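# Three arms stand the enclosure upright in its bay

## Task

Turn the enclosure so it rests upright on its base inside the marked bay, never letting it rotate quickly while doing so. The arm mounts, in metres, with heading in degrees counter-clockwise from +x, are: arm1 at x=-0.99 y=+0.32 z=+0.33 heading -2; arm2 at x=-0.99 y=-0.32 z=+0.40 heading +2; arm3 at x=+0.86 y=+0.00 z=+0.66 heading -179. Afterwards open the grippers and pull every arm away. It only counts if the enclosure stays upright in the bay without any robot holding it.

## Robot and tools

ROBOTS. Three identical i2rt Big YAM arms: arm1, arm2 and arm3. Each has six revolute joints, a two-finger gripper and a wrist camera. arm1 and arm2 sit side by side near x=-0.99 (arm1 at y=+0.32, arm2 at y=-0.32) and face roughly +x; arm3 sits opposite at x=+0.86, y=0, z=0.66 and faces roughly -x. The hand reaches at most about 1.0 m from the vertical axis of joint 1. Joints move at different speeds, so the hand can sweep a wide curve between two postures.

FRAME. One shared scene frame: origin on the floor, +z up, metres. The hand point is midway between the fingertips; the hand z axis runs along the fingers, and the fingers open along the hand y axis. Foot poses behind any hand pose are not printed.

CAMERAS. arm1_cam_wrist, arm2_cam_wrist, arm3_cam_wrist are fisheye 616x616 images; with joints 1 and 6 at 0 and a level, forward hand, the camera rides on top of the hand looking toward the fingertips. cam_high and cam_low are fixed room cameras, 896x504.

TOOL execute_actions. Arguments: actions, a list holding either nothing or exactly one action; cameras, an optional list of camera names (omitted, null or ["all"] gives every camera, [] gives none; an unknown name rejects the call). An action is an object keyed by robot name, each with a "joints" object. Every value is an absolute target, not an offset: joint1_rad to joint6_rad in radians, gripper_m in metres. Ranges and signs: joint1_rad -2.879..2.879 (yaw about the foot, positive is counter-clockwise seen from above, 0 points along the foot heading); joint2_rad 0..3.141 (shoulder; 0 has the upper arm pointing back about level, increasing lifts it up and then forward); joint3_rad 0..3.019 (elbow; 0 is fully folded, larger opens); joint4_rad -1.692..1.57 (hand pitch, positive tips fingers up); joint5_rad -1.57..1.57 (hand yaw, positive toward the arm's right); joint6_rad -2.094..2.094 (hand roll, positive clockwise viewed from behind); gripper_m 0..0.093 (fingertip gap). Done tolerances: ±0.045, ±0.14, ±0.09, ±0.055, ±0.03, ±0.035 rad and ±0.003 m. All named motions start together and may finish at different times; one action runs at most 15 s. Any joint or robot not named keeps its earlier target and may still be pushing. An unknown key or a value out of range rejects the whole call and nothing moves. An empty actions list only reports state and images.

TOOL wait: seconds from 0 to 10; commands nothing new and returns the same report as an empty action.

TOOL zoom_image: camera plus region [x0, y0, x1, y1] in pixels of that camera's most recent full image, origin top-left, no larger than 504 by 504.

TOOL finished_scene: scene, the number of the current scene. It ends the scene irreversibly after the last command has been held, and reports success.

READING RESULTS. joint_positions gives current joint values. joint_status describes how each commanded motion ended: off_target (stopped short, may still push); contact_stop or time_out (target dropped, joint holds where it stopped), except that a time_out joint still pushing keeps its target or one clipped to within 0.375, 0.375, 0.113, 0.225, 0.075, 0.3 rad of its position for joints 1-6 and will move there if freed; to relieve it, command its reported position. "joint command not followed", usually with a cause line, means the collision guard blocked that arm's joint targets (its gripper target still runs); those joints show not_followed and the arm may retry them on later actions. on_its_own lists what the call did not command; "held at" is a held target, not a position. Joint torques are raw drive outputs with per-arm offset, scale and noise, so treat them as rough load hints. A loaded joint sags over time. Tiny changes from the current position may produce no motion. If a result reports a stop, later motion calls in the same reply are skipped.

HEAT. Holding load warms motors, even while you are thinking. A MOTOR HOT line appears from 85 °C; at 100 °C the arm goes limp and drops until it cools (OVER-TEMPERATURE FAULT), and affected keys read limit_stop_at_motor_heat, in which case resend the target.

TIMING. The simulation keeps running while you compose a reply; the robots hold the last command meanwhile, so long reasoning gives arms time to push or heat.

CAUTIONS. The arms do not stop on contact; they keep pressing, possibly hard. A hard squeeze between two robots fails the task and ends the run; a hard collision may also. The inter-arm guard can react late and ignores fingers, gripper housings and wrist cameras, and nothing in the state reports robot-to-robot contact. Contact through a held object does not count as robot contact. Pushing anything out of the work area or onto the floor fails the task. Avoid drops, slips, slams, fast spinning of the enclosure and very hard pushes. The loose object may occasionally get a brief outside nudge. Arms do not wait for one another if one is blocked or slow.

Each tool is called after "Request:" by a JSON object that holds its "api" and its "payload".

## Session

Request:
{"api": "execute_actions", "payload": {"actions": [{"arm1":{"joints":{"joint1_rad":-0.2,"joint2_rad":0.7,"joint3_rad":0.9,"joint4_rad":-0.1,"joint5_rad":0,"joint6_rad":0,"gripper_m":0}},"arm2":{"joints":{"joint1_rad":0.2,"joint2_rad":0.6,"joint3_rad":0.75,"joint4_rad":-0.05,"joint5_rad":0,"joint6_rad":0,"gripper_m":0}},"arm3":{"joints":{"joint1_rad":0,"joint2_rad":2.05,"joint3_rad":2.0,"joint4_rad":0,"joint5_rad":0,"joint6_rad":0,"gripper_m":0}}}], "cameras": ["cam_low","cam_high"]}}

Scene clock: 1.97 s.
Joint torques (N m, as the arm reports them, + toward a larger angle): arm1=[ 0.9  -1.3  12.3   1.9  -0.04  0.03] | arm2=[-0.14 -1.42 10.43  2.44 -0.14  0.21] | arm3=[  0.7  -22.6   11.56   2.4    0.06  -0.06]
Motor temperatures (°C, as the motors report them): arm1=[26 28 33 26 26 26] | arm2=[27 26 30 26 28 26] | arm3=[27 27 30 26 27 27]
arm1.joint_positions: joint1_rad=-0.206 joint2_rad=+0.696 joint3_rad=+0.888 joint4_rad=-0.116 joint5_rad=+0.003 joint6_rad=+0.009 gripper_m=+0.001
arm1.joint_status: all done
arm1.hand: x=-0.6055 y=+0.2196 z=+0.8437 quat_wxyz=(-0.727, -0.089, -0.675, +0.085) (m; scene frame)
arm2.joint_positions: joint1_rad=+0.212 joint2_rad=+0.611 joint3_rad=+0.752 joint4_rad=-0.071 joint5_rad=+0.002 joint6_rad=-0.008 gripper_m=+0.000
arm2.joint_status: all done
arm2.hand: x=-0.6187 y=-0.2301 z=+0.8676 quat_wxyz=(-0.724, +0.084, -0.680, -0.082) (m; scene frame)
arm3.joint_positions: joint1_rad=-0.012 joint2_rad=+2.064 joint3_rad=+1.958 joint4_rad=-0.018 joint5_rad=-0.003 joint6_rad=-0.009 gripper_m=+0.001
arm3.joint_status: all done
arm3.hand: x=-0.0274 y=-0.0045 z=+1.0116 quat_wxyz=(+0.000, -0.752, -0.006, +0.660) (m; scene frame)
pictures: cam_high, cam_low
Images, in order (width x height): cam_high 896x504, cam_low 896x504.

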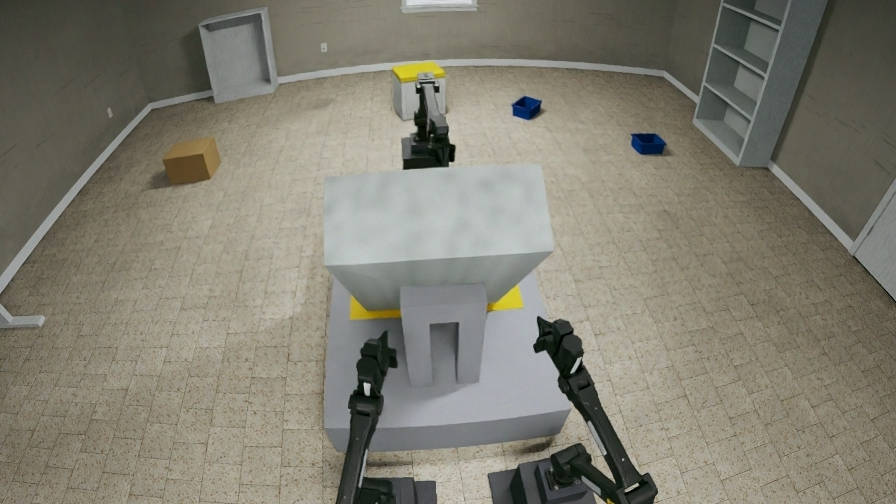

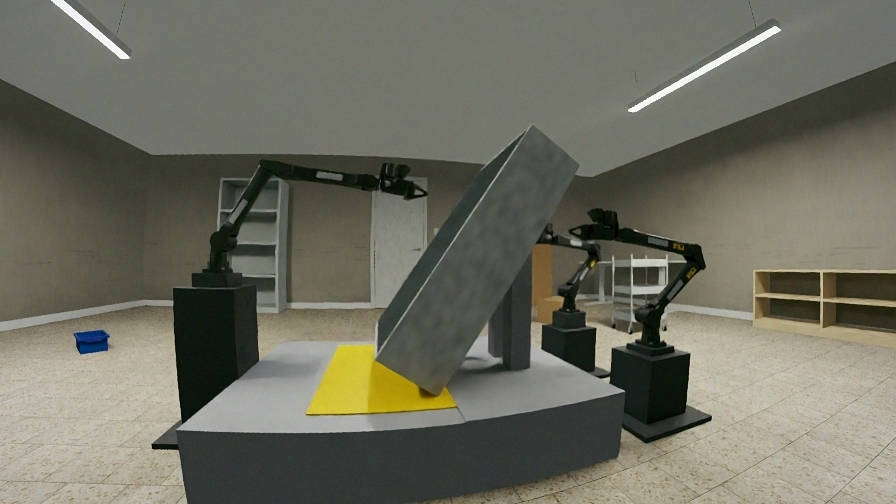

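Shifted about +0.04 y, +0.02 x.

Request:
{"api": "execute_actions", "payload": {"actions": [{"arm1":{"joints":{"joint1_rad":-0.12,"joint2_rad":1.14,"joint3_rad":1.19,"joint4_rad":0.2}},"arm2":{"joints":{"joint1_rad":0.27,"joint2_rad":1.13,"joint3_rad":1.07,"joint4_rad":0.25}},"arm3":{"joints":{"joint1_rad":-0.06,"joint2_rad":1.96,"joint3_rad":1.87}}}], "cameras": []}}

Request:
{"api": "execute_actions", "payload": {"actions": [{"arm1":{"joints":{"joint2_rad":1.36,"joint3_rad":1.4}},"arm2":{"joints":{"joint2_rad":1.36,"joint3_rad":1.3}}}], "cameras": []}}

Scene clock: 5.97 s.
Joint torques (N m, as the arm reports them, + toward a larger angle): arm1=[ 0.58 -9.83 14.49  1.78  0.01  0.04] | arm2=[ 1.77 -7.92 15.14  2.2  -0.07  0.18] | arm3=[ -0.2  -20.96   9.     2.25   0.    -0.08]
Motor temperatures (°C, as the motors report them): arm1=[26 28 35 26 26 26] | arm2=[27 26 31 26 28 26] | arm3=[27 28 31 26 27 27]
arm1.joint_positions: joint1_rad=-0.122 joint2_rad=+1.146 joint3_rad=+1.156 joint4_rad=+0.186 joint5_rad=+0.002 joint6_rad=+0.008 gripper_m=+0.001
arm1.joint_status: all done
arm1.hand: x=-0.4447 y=+0.2271 z=+0.8813 quat_wxyz=(-0.769, -0.057, -0.634, +0.057) (m; scene frame)
arm2.joint_positions: joint1_rad=+0.261 joint2_rad=+1.142 joint3_rad=+1.023 joint4_rad=+0.234 joint5_rad=+0.002 joint6_rad=-0.008 gripper_m=+0.000
arm2.joint_status: all done
arm2.hand: x=-0.4547 y=-0.1625 z=+0.8775 quat_wxyz=(-0.737, +0.099, -0.661, -0.102) (m; scene frame)
arm3.joint_positions: joint1_rad=-0.057 joint2_rad=+1.968 joint3_rad=+1.869 joint4_rad=-0.017 joint5_rad=-0.002 joint6_rad=-0.009 gripper_m=+0.001
arm3.joint_status: all done
arm3.hand: x=+0.0025 y=+0.0344 z=+1.0378 quat_wxyz=(+0.015, -0.749, +0.011, +0.662) (m; scene frame)
pictures: none
No camera images: the call's "cameras" was empty. Leave "cameras" out to get every camera's image.

Scene clock: 8.07 s.
Joint torques (N m, as the arm reports them, + toward a larger angle): arm1=[ 0.38 -2.61 20.41  2.36  0.1   0.06] | arm2=[  0.24 -11.08  19.82   2.39   0.25   0.19] | arm3=[ -0.14 -20.88   8.92   2.28   0.02  -0.07]
Motor temperatures (°C, as the motors report them): arm1=[26 28 38 26 26 26] | arm2=[27 26 32 26 28 26] | arm3=[27 28 32 26 27 27]
arm1.joint_positions: joint1_rad=-0.118 joint2_rad=+1.264 joint3_rad=+1.300 joint4_rad=+0.167 joint5_rad=+0.000 joint6_rad=+0.006 gripper_m=+0.001
arm1.joint_status: joint3_rad time_out (moved +0.144 of +0.244); the others done
arm1.on_its_own: joint3_rad reads +1.300 and still pushes toward +1.400 since a time_out
arm1.hand: x=-0.4011 y=+0.2223 z=+0.9018 quat_wxyz=(-0.772, -0.054, -0.631, +0.057) (m; scene frame)
arm2.joint_positions: joint1_rad=+0.278 joint2_rad=+1.370 joint3_rad=+1.204 joint4_rad=+0.230 joint5_rad=-0.005 joint6_rad=-0.008 gripper_m=+0.000
arm2.joint_status: joint3_rad time_out (moved +0.180 of +0.277); the others done
arm2.on_its_own: joint3_rad reads +1.204 and still pushes toward +1.300 since a time_out
arm2.hand: x=-0.3766 y=-0.1270 z=+0.8580 quat_wxyz=(-0.718, +0.109, -0.679, -0.108) (m; scene frame)
arm3.joint_positions: joint1_rad=-0.057 joint2_rad=+1.968 joint3_rad=+1.869 joint4_rad=-0.017 joint5_rad=-0.002 joint6_rad=-0.009 gripper_m=+0.001
arm3.joint_status: not commanded
arm3.hand: x=+0.0025 y=+0.0344 z=+1.0378 quat_wxyz=(+0.015, -0.749, +0.011, +0.662) (m; scene frame)
pictures: none
No camera images: the call's "cameras" was empty. Leave "cameras" out to get every camera's image.

Request:
{"api": "execute_actions", "payload": {"actions": [{"arm1":{"joints":{"joint2_rad":1.48,"joint3_rad":1.5}},"arm2":{"joints":{"joint2_rad":1.48,"joint3_rad":1.45}}}], "cameras": []}}

Request:
{"api": "execute_actions", "payload": {"actions": [{"arm1":{"joints":{"joint2_rad":1.58,"joint3_rad":1.62}},"arm2":{"joints":{"joint2_rad":1.58,"joint3_rad":1.56}}}], "cameras": []}}

Scene clock: 12.47 s.
Joint torques (N m, as the arm reports them, + toward a larger angle): arm1=[  0.51 -10.73  16.17   1.89   0.01   0.06] | arm2=[  0.08 -11.87  19.38   2.64   0.21   0.17] | arm3=[ -0.18 -21.19   8.9    2.32   0.04  -0.07]
Motor temperatures (°C, as the motors report them): arm1=[26 28 42 26 26 26] | arm2=[27 27 35 26 28 26] | arm3=[27 29 32 26 27 27]
arm1.joint_positions: joint1_rad=-0.120 joint2_rad=+1.437 joint3_rad=+1.447 joint4_rad=+0.183 joint5_rad=+0.002 joint6_rad=+0.006 gripper_m=+0.001
arm1.joint_status: all done
arm1.hand: x=-0.3348 y=+0.2102 z=+0.8915 quat_wxyz=(-0.768, -0.056, -0.635, +0.058) (m; scene frame)
arm2.joint_positions: joint1_rad=+0.278 joint2_rad=+1.482 joint3_rad=+1.359 joint4_rad=+0.227 joint5_rad=-0.004 joint6_rad=-0.007 gripper_m=+0.000
arm2.joint_status: joint3_rad time_out (moved +0.155 of +0.246); the others done
arm2.on_its_own: joint3_rad reads +1.359 and still pushes toward +1.450 since a time_out
arm2.hand: x=-0.3339 y=-0.1136 z=+0.8826 quat_wxyz=(-0.732, +0.107, -0.664, -0.110) (m; scene frame)
arm3.joint_positions: joint1_rad=-0.057 joint2_rad=+1.968 joint3_rad=+1.869 joint4_rad=-0.017 joint5_rad=-0.002 joint6_rad=-0.009 gripper_m=+0.001
arm3.joint_status: not commanded
arm3.hand: x=+0.0025 y=+0.0344 z=+1.0378 quat_wxyz=(+0.015, -0.749, +0.011, +0.662) (m; scene frame)
pictures: none
No camera images: the call's "cameras" was empty. Leave "cameras" out to get every camera's image.

not run: a stop came earlier in this reply.

Request:
{"api": "execute_actions", "payload": {"actions": [{"arm1":{"joints":{"joint2_rad":1.58,"joint3_rad":1.62}},"arm2":{"joints":{"joint2_rad":1.58,"joint3_rad":1.56}}}], "cameras": []}}

Request:
{"api": "execute_actions", "payload": {"actions": [{"arm1":{"joints":{"joint2_rad":1.67,"joint3_rad":1.73}},"arm2":{"joints":{"joint2_rad":1.68,"joint3_rad":1.66}}}], "cameras": []}}

Request:
{"api": "execute_actions", "payload": {"actions": [{"arm1":{"joints":{"joint2_rad":1.76,"joint3_rad":1.83}},"arm2":{"joints":{"joint2_rad":1.77,"joint3_rad":1.76}}}], "cameras": []}}

Request:
{"api": "execute_actions", "payload": {"actions": [{"arm1":{"joints":{"joint2_rad":1.84,"joint3_rad":1.93}},"arm2":{"joints":{"joint2_rad":1.85,"joint3_rad":1.85}}}], "cameras": []}}

Request:
{"api": "execute_actions", "payload": {"actions": [{"arm1":{"joints":{"joint2_rad":1.92,"joint3_rad":2.03}},"arm2":{"joints":{"joint2_rad":1.93,"joint3_rad":1.95}},"arm3":{"joints":{"joint2_rad":1.89,"joint3_rad":1.77}}}], "cameras": []}}

Request:
{"api": "execute_actions", "payload": {"actions": [{"arm1":{"joints":{"joint2_rad":2.0,"joint3_rad":2.13}},"arm2":{"joints":{"joint2_rad":2.01,"joint3_rad":2.05}},"arm3":{"joints":{"joint2_rad":1.82,"joint3_rad":1.68}}}], "cameras": []}}

Request:
{"api": "execute_actions", "payload": {"actions": [{"arm1":{"joints":{"joint2_rad":2.08,"joint3_rad":2.24}},"arm2":{"joints":{"joint2_rad":2.09,"joint3_rad":2.16}},"arm3":{"joints":{"joint2_rad":1.75,"joint3_rad":1.59}}}], "cameras": []}}

Request:
{"api": "execute_actions", "payload": {"actions": [{"arm3":{"joints":{"joint2_rad":1.69,"joint3_rad":1.52}}}], "cameras": ["cam_low"]}}

Scene clock: 23.20 s.
Joint torques (N m, as the arm reports them, + toward a larger angle): arm1=[  0.2  -13.14  16.16   1.82   0.09   0.06] | arm2=[  0.67 -12.87  18.16   2.57   0.14   0.19] | arm3=[ -0.22 -21.     8.96   2.36   0.    -0.09]
Motor temperatures (°C, as the motors report them): arm1=[26 28 44 26 26 26] | arm2=[27 27 39 26 28 26] | arm3=[27 30 33 26 27 27]
arm1.joint_positions: joint1_rad=-0.118 joint2_rad=+1.543 joint3_rad=+1.567 joint4_rad=+0.186 joint5_rad=+0.000 joint6_rad=+0.006 gripper_m=+0.001
arm1.joint_status: all done
arm1.hand: x=-0.2952 y=+0.2059 z=+0.8967 quat_wxyz=(-0.774, -0.054, -0.629, +0.057) (m; scene frame)
arm2.joint_positions: joint1_rad=+0.278 joint2_rad=+1.573 joint3_rad=+1.481 joint4_rad=+0.227 joint5_rad=-0.002 joint6_rad=-0.007 gripper_m=+0.000
arm2.joint_status: all done
arm2.hand: x=-0.3002 y=-0.1033 z=+0.8969 quat_wxyz=(-0.742, +0.105, -0.653, -0.111) (m; scene frame)
arm3.joint_positions: joint1_rad=-0.057 joint2_rad=+1.968 joint3_rad=+1.869 joint4_rad=-0.017 joint5_rad=-0.002 joint6_rad=-0.009 gripper_m=+0.001
arm3.joint_status: not commanded
arm3.hand: x=+0.0025 y=+0.0344 z=+1.0378 quat_wxyz=(+0.015, -0.749, +0.011, +0.662) (m; scene frame)
pictures: none
No camera images: the call's "cameras" was empty. Leave "cameras" out to get every camera's image.

Scene clock: 24.23 s.
Joint torques (N m, as the arm reports them, + toward a larger angle): arm1=[  0.19 -17.21  15.52   1.94   0.17   0.06] | arm2=[  0.26 -13.84  17.47   2.44   0.13   0.17] | arm3=[ -0.43 -21.24   8.95   2.23   0.02  -0.07]
Motor temperatures (°C, as the motors report them): arm1=[26 28 45 26 26 26] | arm2=[27 27 39 26 28 26] | arm3=[27 30 33 26 27 27]
arm1.joint_positions: joint1_rad=-0.116 joint2_rad=+1.656 joint3_rad=+1.683 joint4_rad=+0.180 joint5_rad=-0.001 joint6_rad=+0.006 gripper_m=+0.001
arm1.joint_status: all done
arm1.hand: x=-0.2530 y=+0.2008 z=+0.8887 quat_wxyz=(-0.773, -0.053, -0.629, +0.055) (m; scene frame)
arm2.joint_positions: joint1_rad=+0.278 joint2_rad=+1.672 joint3_rad=+1.590 joint4_rad=+0.230 joint5_rad=-0.002 joint6_rad=-0.007 gripper_m=+0.000
arm2.joint_status: all done
arm2.hand: x=-0.2650 y=-0.0923 z=+0.8953 quat_wxyz=(-0.747, +0.104, -0.648, -0.111) (m; scene frame)
arm3.joint_positions: joint1_rad=-0.057 joint2_rad=+1.968 joint3_rad=+1.869 joint4_rad=-0.017 joint5_rad=-0.002 joint6_rad=-0.009 gripper_m=+0.001
arm3.joint_status: not commanded
arm3.hand: x=+0.0025 y=+0.0344 z=+1.0378 quat_wxyz=(+0.015, -0.749, +0.011, +0.662) (m; scene frame)
pictures: none
No camera images: the call's "cameras" was empty. Leave "cameras" out to get every camera's image.

Scene clock: 25.60 s.
Joint torques (N m, as the arm reports them, + toward a larger angle): arm1=[  0.05 -18.64  15.71   1.74   0.22   0.06] | arm2=[  0.22 -15.22  17.25   2.46   0.13   0.17] | arm3=[ -0.5  -19.96   9.46   2.27   0.02  -0.07]
Motor temperatures (°C, as the motors report them): arm1=[26 29 45 26 26 26] | arm2=[27 27 40 26 28 26] | arm3=[27 30 33 26 27 27]
arm1.joint_positions: joint1_rad=-0.115 joint2_rad=+1.746 joint3_rad=+1.780 joint4_rad=+0.185 joint5_rad=-0.002 joint6_rad=+0.006 gripper_m=+0.001
arm1.joint_status: all done
arm1.hand: x=-0.2211 y=+0.1966 z=+0.8838 quat_wxyz=(-0.777, -0.052, -0.625, +0.055) (m; scene frame)
arm2.joint_positions: joint1_rad=+0.278 joint2_rad=+1.761 joint3_rad=+1.691 joint4_rad=+0.230 joint5_rad=-0.002 joint6_rad=-0.007 gripper_m=+0.000
arm2.joint_status: all done
arm2.hand: x=-0.2340 y=-0.0826 z=+0.8915 quat_wxyz=(-0.750, +0.103, -0.643, -0.112) (m; scene frame)
arm3.joint_positions: joint1_rad=-0.057 joint2_rad=+1.955 joint3_rad=+1.863 joint4_rad=-0.017 joint5_rad=-0.002 joint6_rad=-0.009 gripper_m=+0.001
arm3.joint_status: not commanded
arm3.hand: x=+0.0062 y=+0.0343 z=+1.0444 quat_wxyz=(+0.015, -0.747, +0.011, +0.665) (m; scene frame)
pictures: none
No camera images: the call's "cameras" was empty. Leave "cameras" out to get every camera's image.

Scene clock: 26.53 s.
Joint torques (N m, as the arm reports them, + toward a larger angle): arm1=[ -0.16 -17.51  17.61   1.91   0.34   0.06] | arm2=[  0.28 -15.4   17.43   2.43   0.11   0.21] | arm3=[ -0.56 -15.84   9.97   2.08   0.    -0.07]
Motor temperatures (°C, as the motors report them): arm1=[26 29 45 26 26 26] | arm2=[27 27 40 26 28 26] | arm3=[27 30 33 26 27 27]
arm1.joint_positions: joint1_rad=-0.114 joint2_rad=+1.803 joint3_rad=+1.861 joint4_rad=+0.185 joint5_rad=-0.005 joint6_rad=+0.006 gripper_m=+0.001
arm1.joint_status: all done
arm1.hand: x=-0.2023 y=+0.1950 z=+0.8899 quat_wxyz=(-0.784, -0.050, -0.616, +0.055) (m; scene frame)
arm2.joint_positions: joint1_rad=+0.278 joint2_rad=+1.837 joint3_rad=+1.780 joint4_rad=+0.230 joint5_rad=-0.002 joint6_rad=-0.007 gripper_m=+0.000
arm2.joint_status: all done
arm2.hand: x=-0.2088 y=-0.0747 z=+0.8877 quat_wxyz=(-0.754, +0.102, -0.639, -0.112) (m; scene frame)
arm3.joint_positions: joint1_rad=-0.057 joint2_rad=+1.914 joint3_rad=+1.852 joint4_rad=-0.015 joint5_rad=-0.002 joint6_rad=-0.009 gripper_m=+0.001
arm3.joint_status: not commanded
arm3.hand: x=+0.0180 y=+0.0338 z=+1.0722 quat_wxyz=(+0.016, -0.736, +0.011, +0.677) (m; scene frame)
pictures: none
No camera images: the call's "cameras" was empty. Leave "cameras" out to get every camera's image.

Scene clock: 27.37 s.
Joint torques (N m, as the arm reports them, + toward a larger angle): arm1=[ -0.19 -19.19  16.4    1.6    0.32   0.06] | arm2=[  0.27 -17.01  17.5    2.39   0.1    0.19] | arm3=[ -0.25 -13.98  10.17   2.18   0.02  -0.09]
Motor temperatures (°C, as the motors report them): arm1=[26 29 45 26 26 26] | arm2=[27 27 40 26 28 26] | arm3=[27 30 34 26 27 27]
arm1.joint_positions: joint1_rad=-0.112 joint2_rad=+1.885 joint3_rad=+1.974 joint4_rad=+0.188 joint5_rad=-0.004 joint6_rad=+0.006 gripper_m=+0.001
arm1.joint_status: all done
arm1.hand: x=-0.1769 y=+0.1928 z=+0.8960 quat_wxyz=(-0.795, -0.048, -0.602, +0.055) (m; scene frame)
arm2.joint_positions: joint1_rad=+0.278 joint2_rad=+1.919 joint3_rad=+1.879 joint4_rad=+0.230 joint5_rad=-0.002 joint6_rad=-0.007 gripper_m=+0.000
arm2.joint_status: all done
arm2.hand: x=-0.1825 y=-0.0665 z=+0.8831 quat_wxyz=(-0.760, +0.101, -0.632, -0.113) (m; scene frame)
arm3.joint_positions: joint1_rad=-0.057 joint2_rad=+1.828 joint3_rad=+1.747 joint4_rad=-0.013 joint5_rad=-0.002 joint6_rad=-0.009 gripper_m=+0.001
arm3.joint_status: all done
arm3.hand: x=+0.0483 y=+0.0326 z=+1.0767 quat_wxyz=(+0.015, -0.742, +0.011, +0.671) (m; scene frame)
pictures: none
No camera images: the call's "cameras" was empty. Leave "cameras" out to get every camera's image.

Scene clock: 28.20 s.
Joint torques (N m, as the arm reports them, + toward a larger angle): arm1=[  0.13 -20.49  15.79   1.72   0.2    0.06] | arm2=[  0.41 -18.14  17.52   2.34   0.13   0.18] | arm3=[ -0.39 -11.44  10.74   2.32   0.02  -0.06]
Motor temperatures (°C, as the motors report them): arm1=[26 29 46 26 26 26] | arm2=[27 28 40 26 28 26] | arm3=[27 30 34 26 27 27]
arm1.joint_positions: joint1_rad=-0.113 joint2_rad=+1.967 joint3_rad=+2.079 joint4_rad=+0.190 joint5_rad=-0.002 joint6_rad=+0.006 gripper_m=+0.001
arm1.joint_status: all done
arm1.hand: x=-0.1529 y=+0.1878 z=+0.8946 quat_wxyz=(-0.802, -0.049, -0.592, +0.056) (m; scene frame)
arm2.joint_positions: joint1_rad=+0.278 joint2_rad=+1.999 joint3_rad=+1.979 joint4_rad=+0.230 joint5_rad=-0.002 joint6_rad=-0.007 gripper_m=+0.000
arm2.joint_status: all done
arm2.hand: x=-0.1586 y=-0.0590 z=+0.8794 quat_wxyz=(-0.766, +0.100, -0.624, -0.114) (m; scene frame)
arm3.joint_positions: joint1_rad=-0.057 joint2_rad=+1.749 joint3_rad=+1.650 joint4_rad=-0.018 joint5_rad=-0.002 joint6_rad=-0.009 gripper_m=+0.001
arm3.joint_status: all done
arm3.hand: x=+0.0774 y=+0.0315 z=+1.0754 quat_wxyz=(+0.015, -0.750, +0.011, +0.662) (m; scene frame)
pictures: none
No camera images: the call's "cameras" was empty. Leave "cameras" out to get every camera's image.

Scene clock: 29.17 s.
Joint torques (N m, as the arm reports them, + toward a larger angle): arm1=[ -0.02 -23.14  15.93   1.49   0.18   0.06] | arm2=[  0.26 -18.55  17.58   2.4    0.09   0.22] | arm3=[ -0.35 -10.03  11.36   2.53   0.    -0.04]
Motor temperatures (°C, as the motors report them): arm1=[26 29 46 26 26 26] | arm2=[27 28 40 26 28 26] | arm3=[27 30 34 26 27 27]
arm1.joint_positions: joint1_rad=-0.113 joint2_rad=+2.058 joint3_rad=+2.188 joint4_rad=+0.192 joint5_rad=-0.002 joint6_rad=+0.006 gripper_m=+0.001
arm1.joint_status: all done
arm1.hand: x=-0.1271 y=+0.1835 z=+0.8857 quat_wxyz=(-0.808, -0.048, -0.584, +0.057) (m; scene frame)
arm2.joint_positions: joint1_rad=+0.278 joint2_rad=+2.079 joint3_rad=+2.088 joint4_rad=+0.230 joint5_rad=-0.002 joint6_rad=-0.007 gripper_m=+0.000
arm2.joint_status: all done
arm2.hand: x=-0.1366 y=-0.0521 z=+0.8787 quat_wxyz=(-0.775, +0.098, -0.613, -0.116) (m; scene frame)
arm3.joint_positions: joint1_rad=-0.057 joint2_rad=+1.671 joint3_rad=+1.552 joint4_rad=-0.024 joint5_rad=-0.001 joint6_rad=-0.009 gripper_m=+0.001
arm3.joint_status: all done
arm3.hand: x=+0.1076 y=+0.0303 z=+1.0717 quat_wxyz=(+0.015, -0.758, +0.011, +0.652) (m; scene frame)
pictures: none
No camera images: the call's "cameras" was empty. Leave "cameras" out to get every camera's image.

Scene clock: 30.10 s.
Joint torques (N m, as the arm reports them, + toward a larger angle): arm1=[ -0.01 -23.35  15.94   1.5    0.19   0.06] | arm2=[  0.03 -18.8   17.58   2.4    0.1    0.19] | arm3=[-0.27 -9.68 10.92  2.49  0.02 -0.07]
Motor temperatures (°C, as the motors report them): arm1=[26 29 46 26 26 26] | arm2=[27 28 40 26 28 26] | arm3=[27 29 34 26 27 27]
arm1.joint_positions: joint1_rad=-0.113 joint2_rad=+2.058 joint3_rad=+2.188 joint4_rad=+0.192 joint5_rad=-0.002 joint6_rad=+0.006 gripper_m=+0.001
arm1.joint_status: not commanded
arm1.hand: x=-0.1271 y=+0.1835 z=+0.8857 quat_wxyz=(-0.808, -0.048, -0.584, +0.057) (m; scene frame)
arm2.joint_positions: joint1_rad=+0.278 joint2_rad=+2.079 joint3_rad=+2.088 joint4_rad=+0.230 joint5_rad=-0.002 joint6_rad=-0.007 gripper_m=+0.000
arm2.joint_status: not commanded
arm2.hand: x=-0.1366 y=-0.0521 z=+0.8787 quat_wxyz=(-0.775, +0.098, -0.613, -0.116) (m; scene frame)
arm3.joint_positions: joint1_rad=-0.057 joint2_rad=+1.620 joint3_rad=+1.487 joint4_rad=-0.021 joint5_rad=-0.001 joint6_rad=-0.009 gripper_m=+0.001
arm3.joint_status: all done
arm3.hand: x=+0.1278 y=+0.0295 z=+1.0686 quat_wxyz=(+0.015, -0.761, +0.012, +0.648) (m; scene frame)
pictures: cam_low
Images, in order (width x height): cam_low 896x504.

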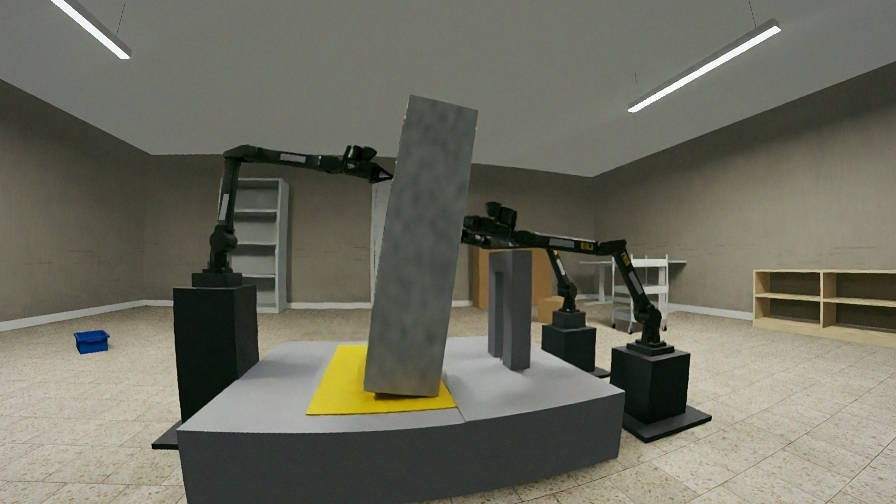

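Request:
{"api": "execute_actions", "payload": {"actions": [{"arm3":{"joints":{"joint2_rad":1.63,"joint3_rad":1.45}}}], "cameras": []}}

Request:
{"api": "execute_actions", "payload": {"actions": [{"arm3":{"joints":{"joint2_rad":1.57,"joint3_rad":1.39}}}], "cameras": []}}

Request:
{"api": "execute_actions", "payload": {"actions": [{"arm3":{"joints":{"joint2_rad":1.51,"joint3_rad":1.33}}}], "cameras": []}}

Request:
{"api": "execute_actions", "payload": {"actions": [{"arm3":{"joints":{"joint2_rad":1.45,"joint3_rad":1.27}}}], "cameras": []}}

Request:
{"api": "execute_actions", "payload": {"actions": [{"arm3":{"joints":{"joint2_rad":1.39,"joint3_rad":1.21}}}], "cameras": []}}

Request:
{"api": "execute_actions", "payload": {"actions": [{"arm3":{"joints":{"joint2_rad":1.33,"joint3_rad":1.15}}}], "cameras": []}}

Request:
{"api": "execute_actions", "payload": {"actions": [{"arm3":{"joints":{"joint2_rad":0.7,"joint3_rad":0.9}},"arm1":{"joints":{"joint2_rad":0.7,"joint3_rad":1.2}},"arm2":{"joints":{"joint2_rad":0.7,"joint3_rad":1.2}}}], "cameras": []}}

Request:
{"api": "finished_scene", "payload": {"scene": 2}}

Scene clock: 35.77 s.
Joint torques (N m, as the arm reports them, + toward a larger angle): arm1=[  0.   -22.91  15.91   1.48   0.19   0.06] | arm2=[  0.31 -18.91  17.58   2.23   0.13   0.18] | arm3=[-0.37 -7.36 12.33  2.75 -0.02 -0.06]
Motor temperatures (°C, as the motors report them): arm1=[26 30 46 26 26 26] | arm2=[27 28 40 26 28 26] | arm3=[27 29 35 26 27 27]
arm1.joint_positions: joint1_rad=-0.113 joint2_rad=+2.058 joint3_rad=+2.188 joint4_rad=+0.192 joint5_rad=-0.002 joint6_rad=+0.006 gripper_m=+0.001
arm1.joint_status: not commanded
arm1.hand: x=-0.1271 y=+0.1835 z=+0.8857 quat_wxyz=(-0.808, -0.048, -0.584, +0.057) (m; scene frame)
arm2.joint_positions: joint1_rad=+0.278 joint2_rad=+2.079 joint3_rad=+2.088 joint4_rad=+0.230 joint5_rad=-0.002 joint6_rad=-0.007 gripper_m=+0.000
arm2.joint_status: not commanded
arm2.hand: x=-0.1366 y=-0.0521 z=+0.8787 quat_wxyz=(-0.775, +0.098, -0.613, -0.116) (m; scene frame)
arm3.joint_positions: joint1_rad=-0.057 joint2_rad=+1.542 joint3_rad=+1.396 joint4_rad=-0.033 joint5_rad=-0.001 joint6_rad=-0.009 gripper_m=+0.001
arm3.joint_status: all done
arm3.hand: x=+0.1588 y=+0.0284 z=+1.0633 quat_wxyz=(+0.015, -0.769, +0.012, +0.638) (m; scene frame)
pictures: none
No camera images: the call's "cameras" was empty. Leave "cameras" out to get every camera's image.

Scene clock: 36.73 s.
Joint torques (N m, as the arm reports them, + toward a larger angle): arm1=[ -0.01 -22.93  15.91   1.48   0.19   0.06] | arm2=[ -0.05 -18.81  17.62   2.36   0.13   0.21] | arm3=[-0.56 -5.04 13.07  3.22 -0.04 -0.07]
Motor temperatures (°C, as the motors report them): arm1=[26 30 46 26 26 26] | arm2=[27 28 41 26 28 26] | arm3=[27 29 35 26 27 27]
arm1.joint_positions: joint1_rad=-0.113 joint2_rad=+2.058 joint3_rad=+2.188 joint4_rad=+0.192 joint5_rad=-0.002 joint6_rad=+0.006 gripper_m=+0.001
arm1.joint_status: not commanded
arm1.hand: x=-0.1271 y=+0.1835 z=+0.8857 quat_wxyz=(-0.808, -0.048, -0.584, +0.057) (m; scene frame)
arm2.joint_positions: joint1_rad=+0.278 joint2_rad=+2.079 joint3_rad=+2.088 joint4_rad=+0.230 joint5_rad=-0.002 joint6_rad=-0.007 gripper_m=+0.000
arm2.joint_status: not commanded
arm2.hand: x=-0.1366 y=-0.0521 z=+0.8787 quat_wxyz=(-0.775, +0.098, -0.613, -0.116) (m; scene frame)
arm3.joint_positions: joint1_rad=-0.057 joint2_rad=+1.478 joint3_rad=+1.323 joint4_rad=-0.045 joint5_rad=+0.000 joint6_rad=-0.009 gripper_m=+0.001
arm3.joint_status: all done
arm3.hand: x=+0.1849 y=+0.0274 z=+1.0581 quat_wxyz=(+0.015, -0.776, +0.012, +0.630) (m; scene frame)
pictures: none
No camera images: the call's "cameras" was empty. Leave "cameras" out to get every camera's image.

Scene clock: 37.70 s.
Joint torques (N m, as the arm reports them, + toward a larger angle): arm1=[ -0.01 -22.93  15.92   1.48   0.19   0.06] | arm2=[  0.47 -18.78  17.57   2.26   0.11   0.18] | arm3=[-0.22 -2.99 14.11  3.81 -0.06 -0.09]
Motor temperatures (°C, as the motors report them): arm1=[26 31 46 26 26 26] | arm2=[27 29 41 26 28 26] | arm3=[27 29 35 26 27 27]
arm1.joint_positions: joint1_rad=-0.113 joint2_rad=+2.058 joint3_rad=+2.188 joint4_rad=+0.192 joint5_rad=-0.002 joint6_rad=+0.006 gripper_m=+0.001
arm1.joint_status: not commanded
arm1.hand: x=-0.1271 y=+0.1835 z=+0.8857 quat_wxyz=(-0.808, -0.048, -0.584, +0.057) (m; scene frame)
arm2.joint_positions: joint1_rad=+0.278 joint2_rad=+2.079 joint3_rad=+2.088 joint4_rad=+0.230 joint5_rad=-0.002 joint6_rad=-0.007 gripper_m=+0.000
arm2.joint_status: not commanded
arm2.hand: x=-0.1366 y=-0.0521 z=+0.8787 quat_wxyz=(-0.775, +0.098, -0.613, -0.116) (m; scene frame)
arm3.joint_positions: joint1_rad=-0.057 joint2_rad=+1.407 joint3_rad=+1.245 joint4_rad=-0.062 joint5_rad=+0.000 joint6_rad=-0.008 gripper_m=+0.001
arm3.joint_status: all done
arm3.hand: x=+0.2138 y=+0.0263 z=+1.0512 quat_wxyz=(+0.015, -0.784, +0.012, +0.621) (m; scene frame)
pictures: none
No camera images: the call's "cameras" was empty. Leave "cameras" out to get every camera's image.

Scene clock: 38.67 s.
Joint torques (N m, as the arm reports them, + toward a larger angle): arm1=[  0.   -22.9   15.91   1.49   0.19   0.06] | arm2=[  0.23 -18.5   17.67   2.31   0.1    0.19] | arm3=[-0.33 -2.41 14.92  4.35 -0.09 -0.06]
Motor temperatures (°C, as the motors report them): arm1=[26 31 46 26 26 26] | arm2=[27 29 41 26 28 26] | arm3=[27 29 36 26 27 27]
arm1.joint_positions: joint1_rad=-0.113 joint2_rad=+2.058 joint3_rad=+2.188 joint4_rad=+0.192 joint5_rad=-0.002 joint6_rad=+0.006 gripper_m=+0.001
arm1.joint_status: not commanded
arm1.hand: x=-0.1271 y=+0.1835 z=+0.8857 quat_wxyz=(-0.808, -0.048, -0.584, +0.057) (m; scene frame)
arm2.joint_positions: joint1_rad=+0.278 joint2_rad=+2.079 joint3_rad=+2.088 joint4_rad=+0.230 joint5_rad=-0.002 joint6_rad=-0.007 gripper_m=+0.000
arm2.joint_status: not commanded
arm2.hand: x=-0.1366 y=-0.0521 z=+0.8787 quat_wxyz=(-0.775, +0.098, -0.613, -0.116) (m; scene frame)
arm3.joint_positions: joint1_rad=-0.057 joint2_rad=+1.339 joint3_rad=+1.171 joint4_rad=-0.076 joint5_rad=+0.000 joint6_rad=-0.008 gripper_m=+0.001
arm3.joint_status: joint3_rad off_target (ended at +1.171, target +1.270); the others done
arm3.hand: x=+0.2414 y=+0.0253 z=+1.0435 quat_wxyz=(+0.015, -0.790, +0.013, +0.613) (m; scene frame)
pictures: none
No camera images: the call's "cameras" was empty. Leave "cameras" out to get every camera's image.

Scene clock: 39.43 s.
Joint torques (N m, as the arm reports them, + toward a larger angle): arm1=[ -0.01 -22.92  15.92   1.48   0.19   0.06] | arm2=[  0.27 -18.85  17.63   2.35   0.15   0.19] | arm3=[-0.1  -5.99 11.79  4.04 -0.07 -0.07]
Motor temperatures (°C, as the motors report them): arm1=[26 31 46 26 26 26] | arm2=[27 29 41 26 28 26] | arm3=[27 29 36 26 27 27]
arm1.joint_positions: joint1_rad=-0.113 joint2_rad=+2.058 joint3_rad=+2.188 joint4_rad=+0.192 joint5_rad=-0.002 joint6_rad=+0.006 gripper_m=+0.001
arm1.joint_status: not commanded
arm1.hand: x=-0.1271 y=+0.1835 z=+0.8857 quat_wxyz=(-0.808, -0.048, -0.584, +0.057) (m; scene frame)
arm2.joint_positions: joint1_rad=+0.278 joint2_rad=+2.079 joint3_rad=+2.088 joint4_rad=+0.230 joint5_rad=-0.002 joint6_rad=-0.007 gripper_m=+0.000
arm2.joint_status: not commanded
arm2.hand: x=-0.1366 y=-0.0521 z=+0.8787 quat_wxyz=(-0.775, +0.098, -0.613, -0.116) (m; scene frame)
arm3.joint_positions: joint1_rad=-0.057 joint2_rad=+1.332 joint3_rad=+1.161 joint4_rad=-0.069 joint5_rad=+0.000 joint6_rad=-0.008 gripper_m=+0.001
arm3.joint_status: all done
arm3.hand: x=+0.2441 y=+0.0252 z=+1.0428 quat_wxyz=(+0.015, -0.789, +0.013, +0.614) (m; scene frame)
pictures: none
No camera images: the call's "cameras" was empty. Leave "cameras" out to get every camera's image.

Scene clock: 40.10 s.
Joint torques (N m, as the arm reports them, + toward a larger angle): arm1=[ -0.01 -22.93  15.91   1.48   0.19   0.06] | arm2=[  0.26 -18.6   17.54   2.37   0.12   0.21] | arm3=[ -0.38 -10.4    9.34   2.8   -0.08  -0.08]
Motor temperatures (°C, as the motors report them): arm1=[26 31 46 26 26 26] | arm2=[27 29 41 26 28 26] | arm3=[27 29 36 26 27 27]
arm1.joint_positions: joint1_rad=-0.113 joint2_rad=+2.058 joint3_rad=+2.188 joint4_rad=+0.192 joint5_rad=-0.002 joint6_rad=+0.006 gripper_m=+0.001
arm1.joint_status: not commanded
arm1.hand: x=-0.1271 y=+0.1835 z=+0.8857 quat_wxyz=(-0.808, -0.048, -0.584, +0.057) (m; scene frame)
arm2.joint_positions: joint1_rad=+0.278 joint2_rad=+2.079 joint3_rad=+2.088 joint4_rad=+0.230 joint5_rad=-0.002 joint6_rad=-0.007 gripper_m=+0.000
arm2.joint_status: not commanded
arm2.hand: x=-0.1366 y=-0.0521 z=+0.8787 quat_wxyz=(-0.775, +0.098, -0.613, -0.116) (m; scene frame)
arm3.joint_positions: joint1_rad=-0.057 joint2_rad=+1.330 joint3_rad=+1.142 joint4_rad=-0.030 joint5_rad=+0.000 joint6_rad=-0.008 gripper_m=+0.001
arm3.joint_status: all done
arm3.hand: x=+0.2450 y=+0.0251 z=+1.0418 quat_wxyz=(+0.015, -0.782, +0.012, +0.623) (m; scene frame)
pictures: none
No camera images: the call's "cameras" was empty. Leave "cameras" out to get every camera's image.

Scene clock: 41.97 s.
Joint torques (N m, as the arm reports them, + toward a larger angle): arm1=[-0.15  1.11  9.26  0.79  0.19  0.06] | arm2=[0.81 0.57 8.52 1.03 0.13 0.18] | arm3=[ 0.02 -0.95  9.37  1.83 -0.08 -0.09]
Motor temperatures (°C, as the motors report them): arm1=[26 31 45 26 26 26] | arm2=[27 29 40 26 28 26] | arm3=[27 29 36 26 27 27]
arm1.joint_positions: joint1_rad=-0.113 joint2_rad=+0.695 joint3_rad=+1.205 joint4_rad=+0.200 joint5_rad=-0.002 joint6_rad=+0.006 gripper_m=+0.001
arm1.joint_status: all done
arm1.hand: x=-0.6968 y=+0.2699 z=+1.0992 quat_wxyz=(-0.906, -0.035, -0.417, +0.065) (m; scene frame)
arm2.joint_positions: joint1_rad=+0.278 joint2_rad=+0.698 joint3_rad=+1.206 joint4_rad=+0.245 joint5_rad=-0.002 joint6_rad=-0.007 gripper_m=+0.000
arm2.joint_status: all done
arm2.hand: x=-0.7048 y=-0.2294 z=+1.1738 quat_wxyz=(-0.906, +0.065, -0.396, -0.135) (m; scene frame)
arm3.joint_positions: joint1_rad=-0.057 joint2_rad=+0.689 joint3_rad=+0.886 joint4_rad=-0.009 joint5_rad=+0.000 joint6_rad=-0.008 gripper_m=+0.001
arm3.joint_status: all done
arm3.hand: x=+0.4675 y=+0.0165 z=+1.1982 quat_wxyz=(+0.018, -0.640, +0.010, +0.768) (m; scene frame)
pictures: none
No camera images: the call's "cameras" was empty. Leave "cameras" out to get every camera's image.

The scene is finished: the task was done.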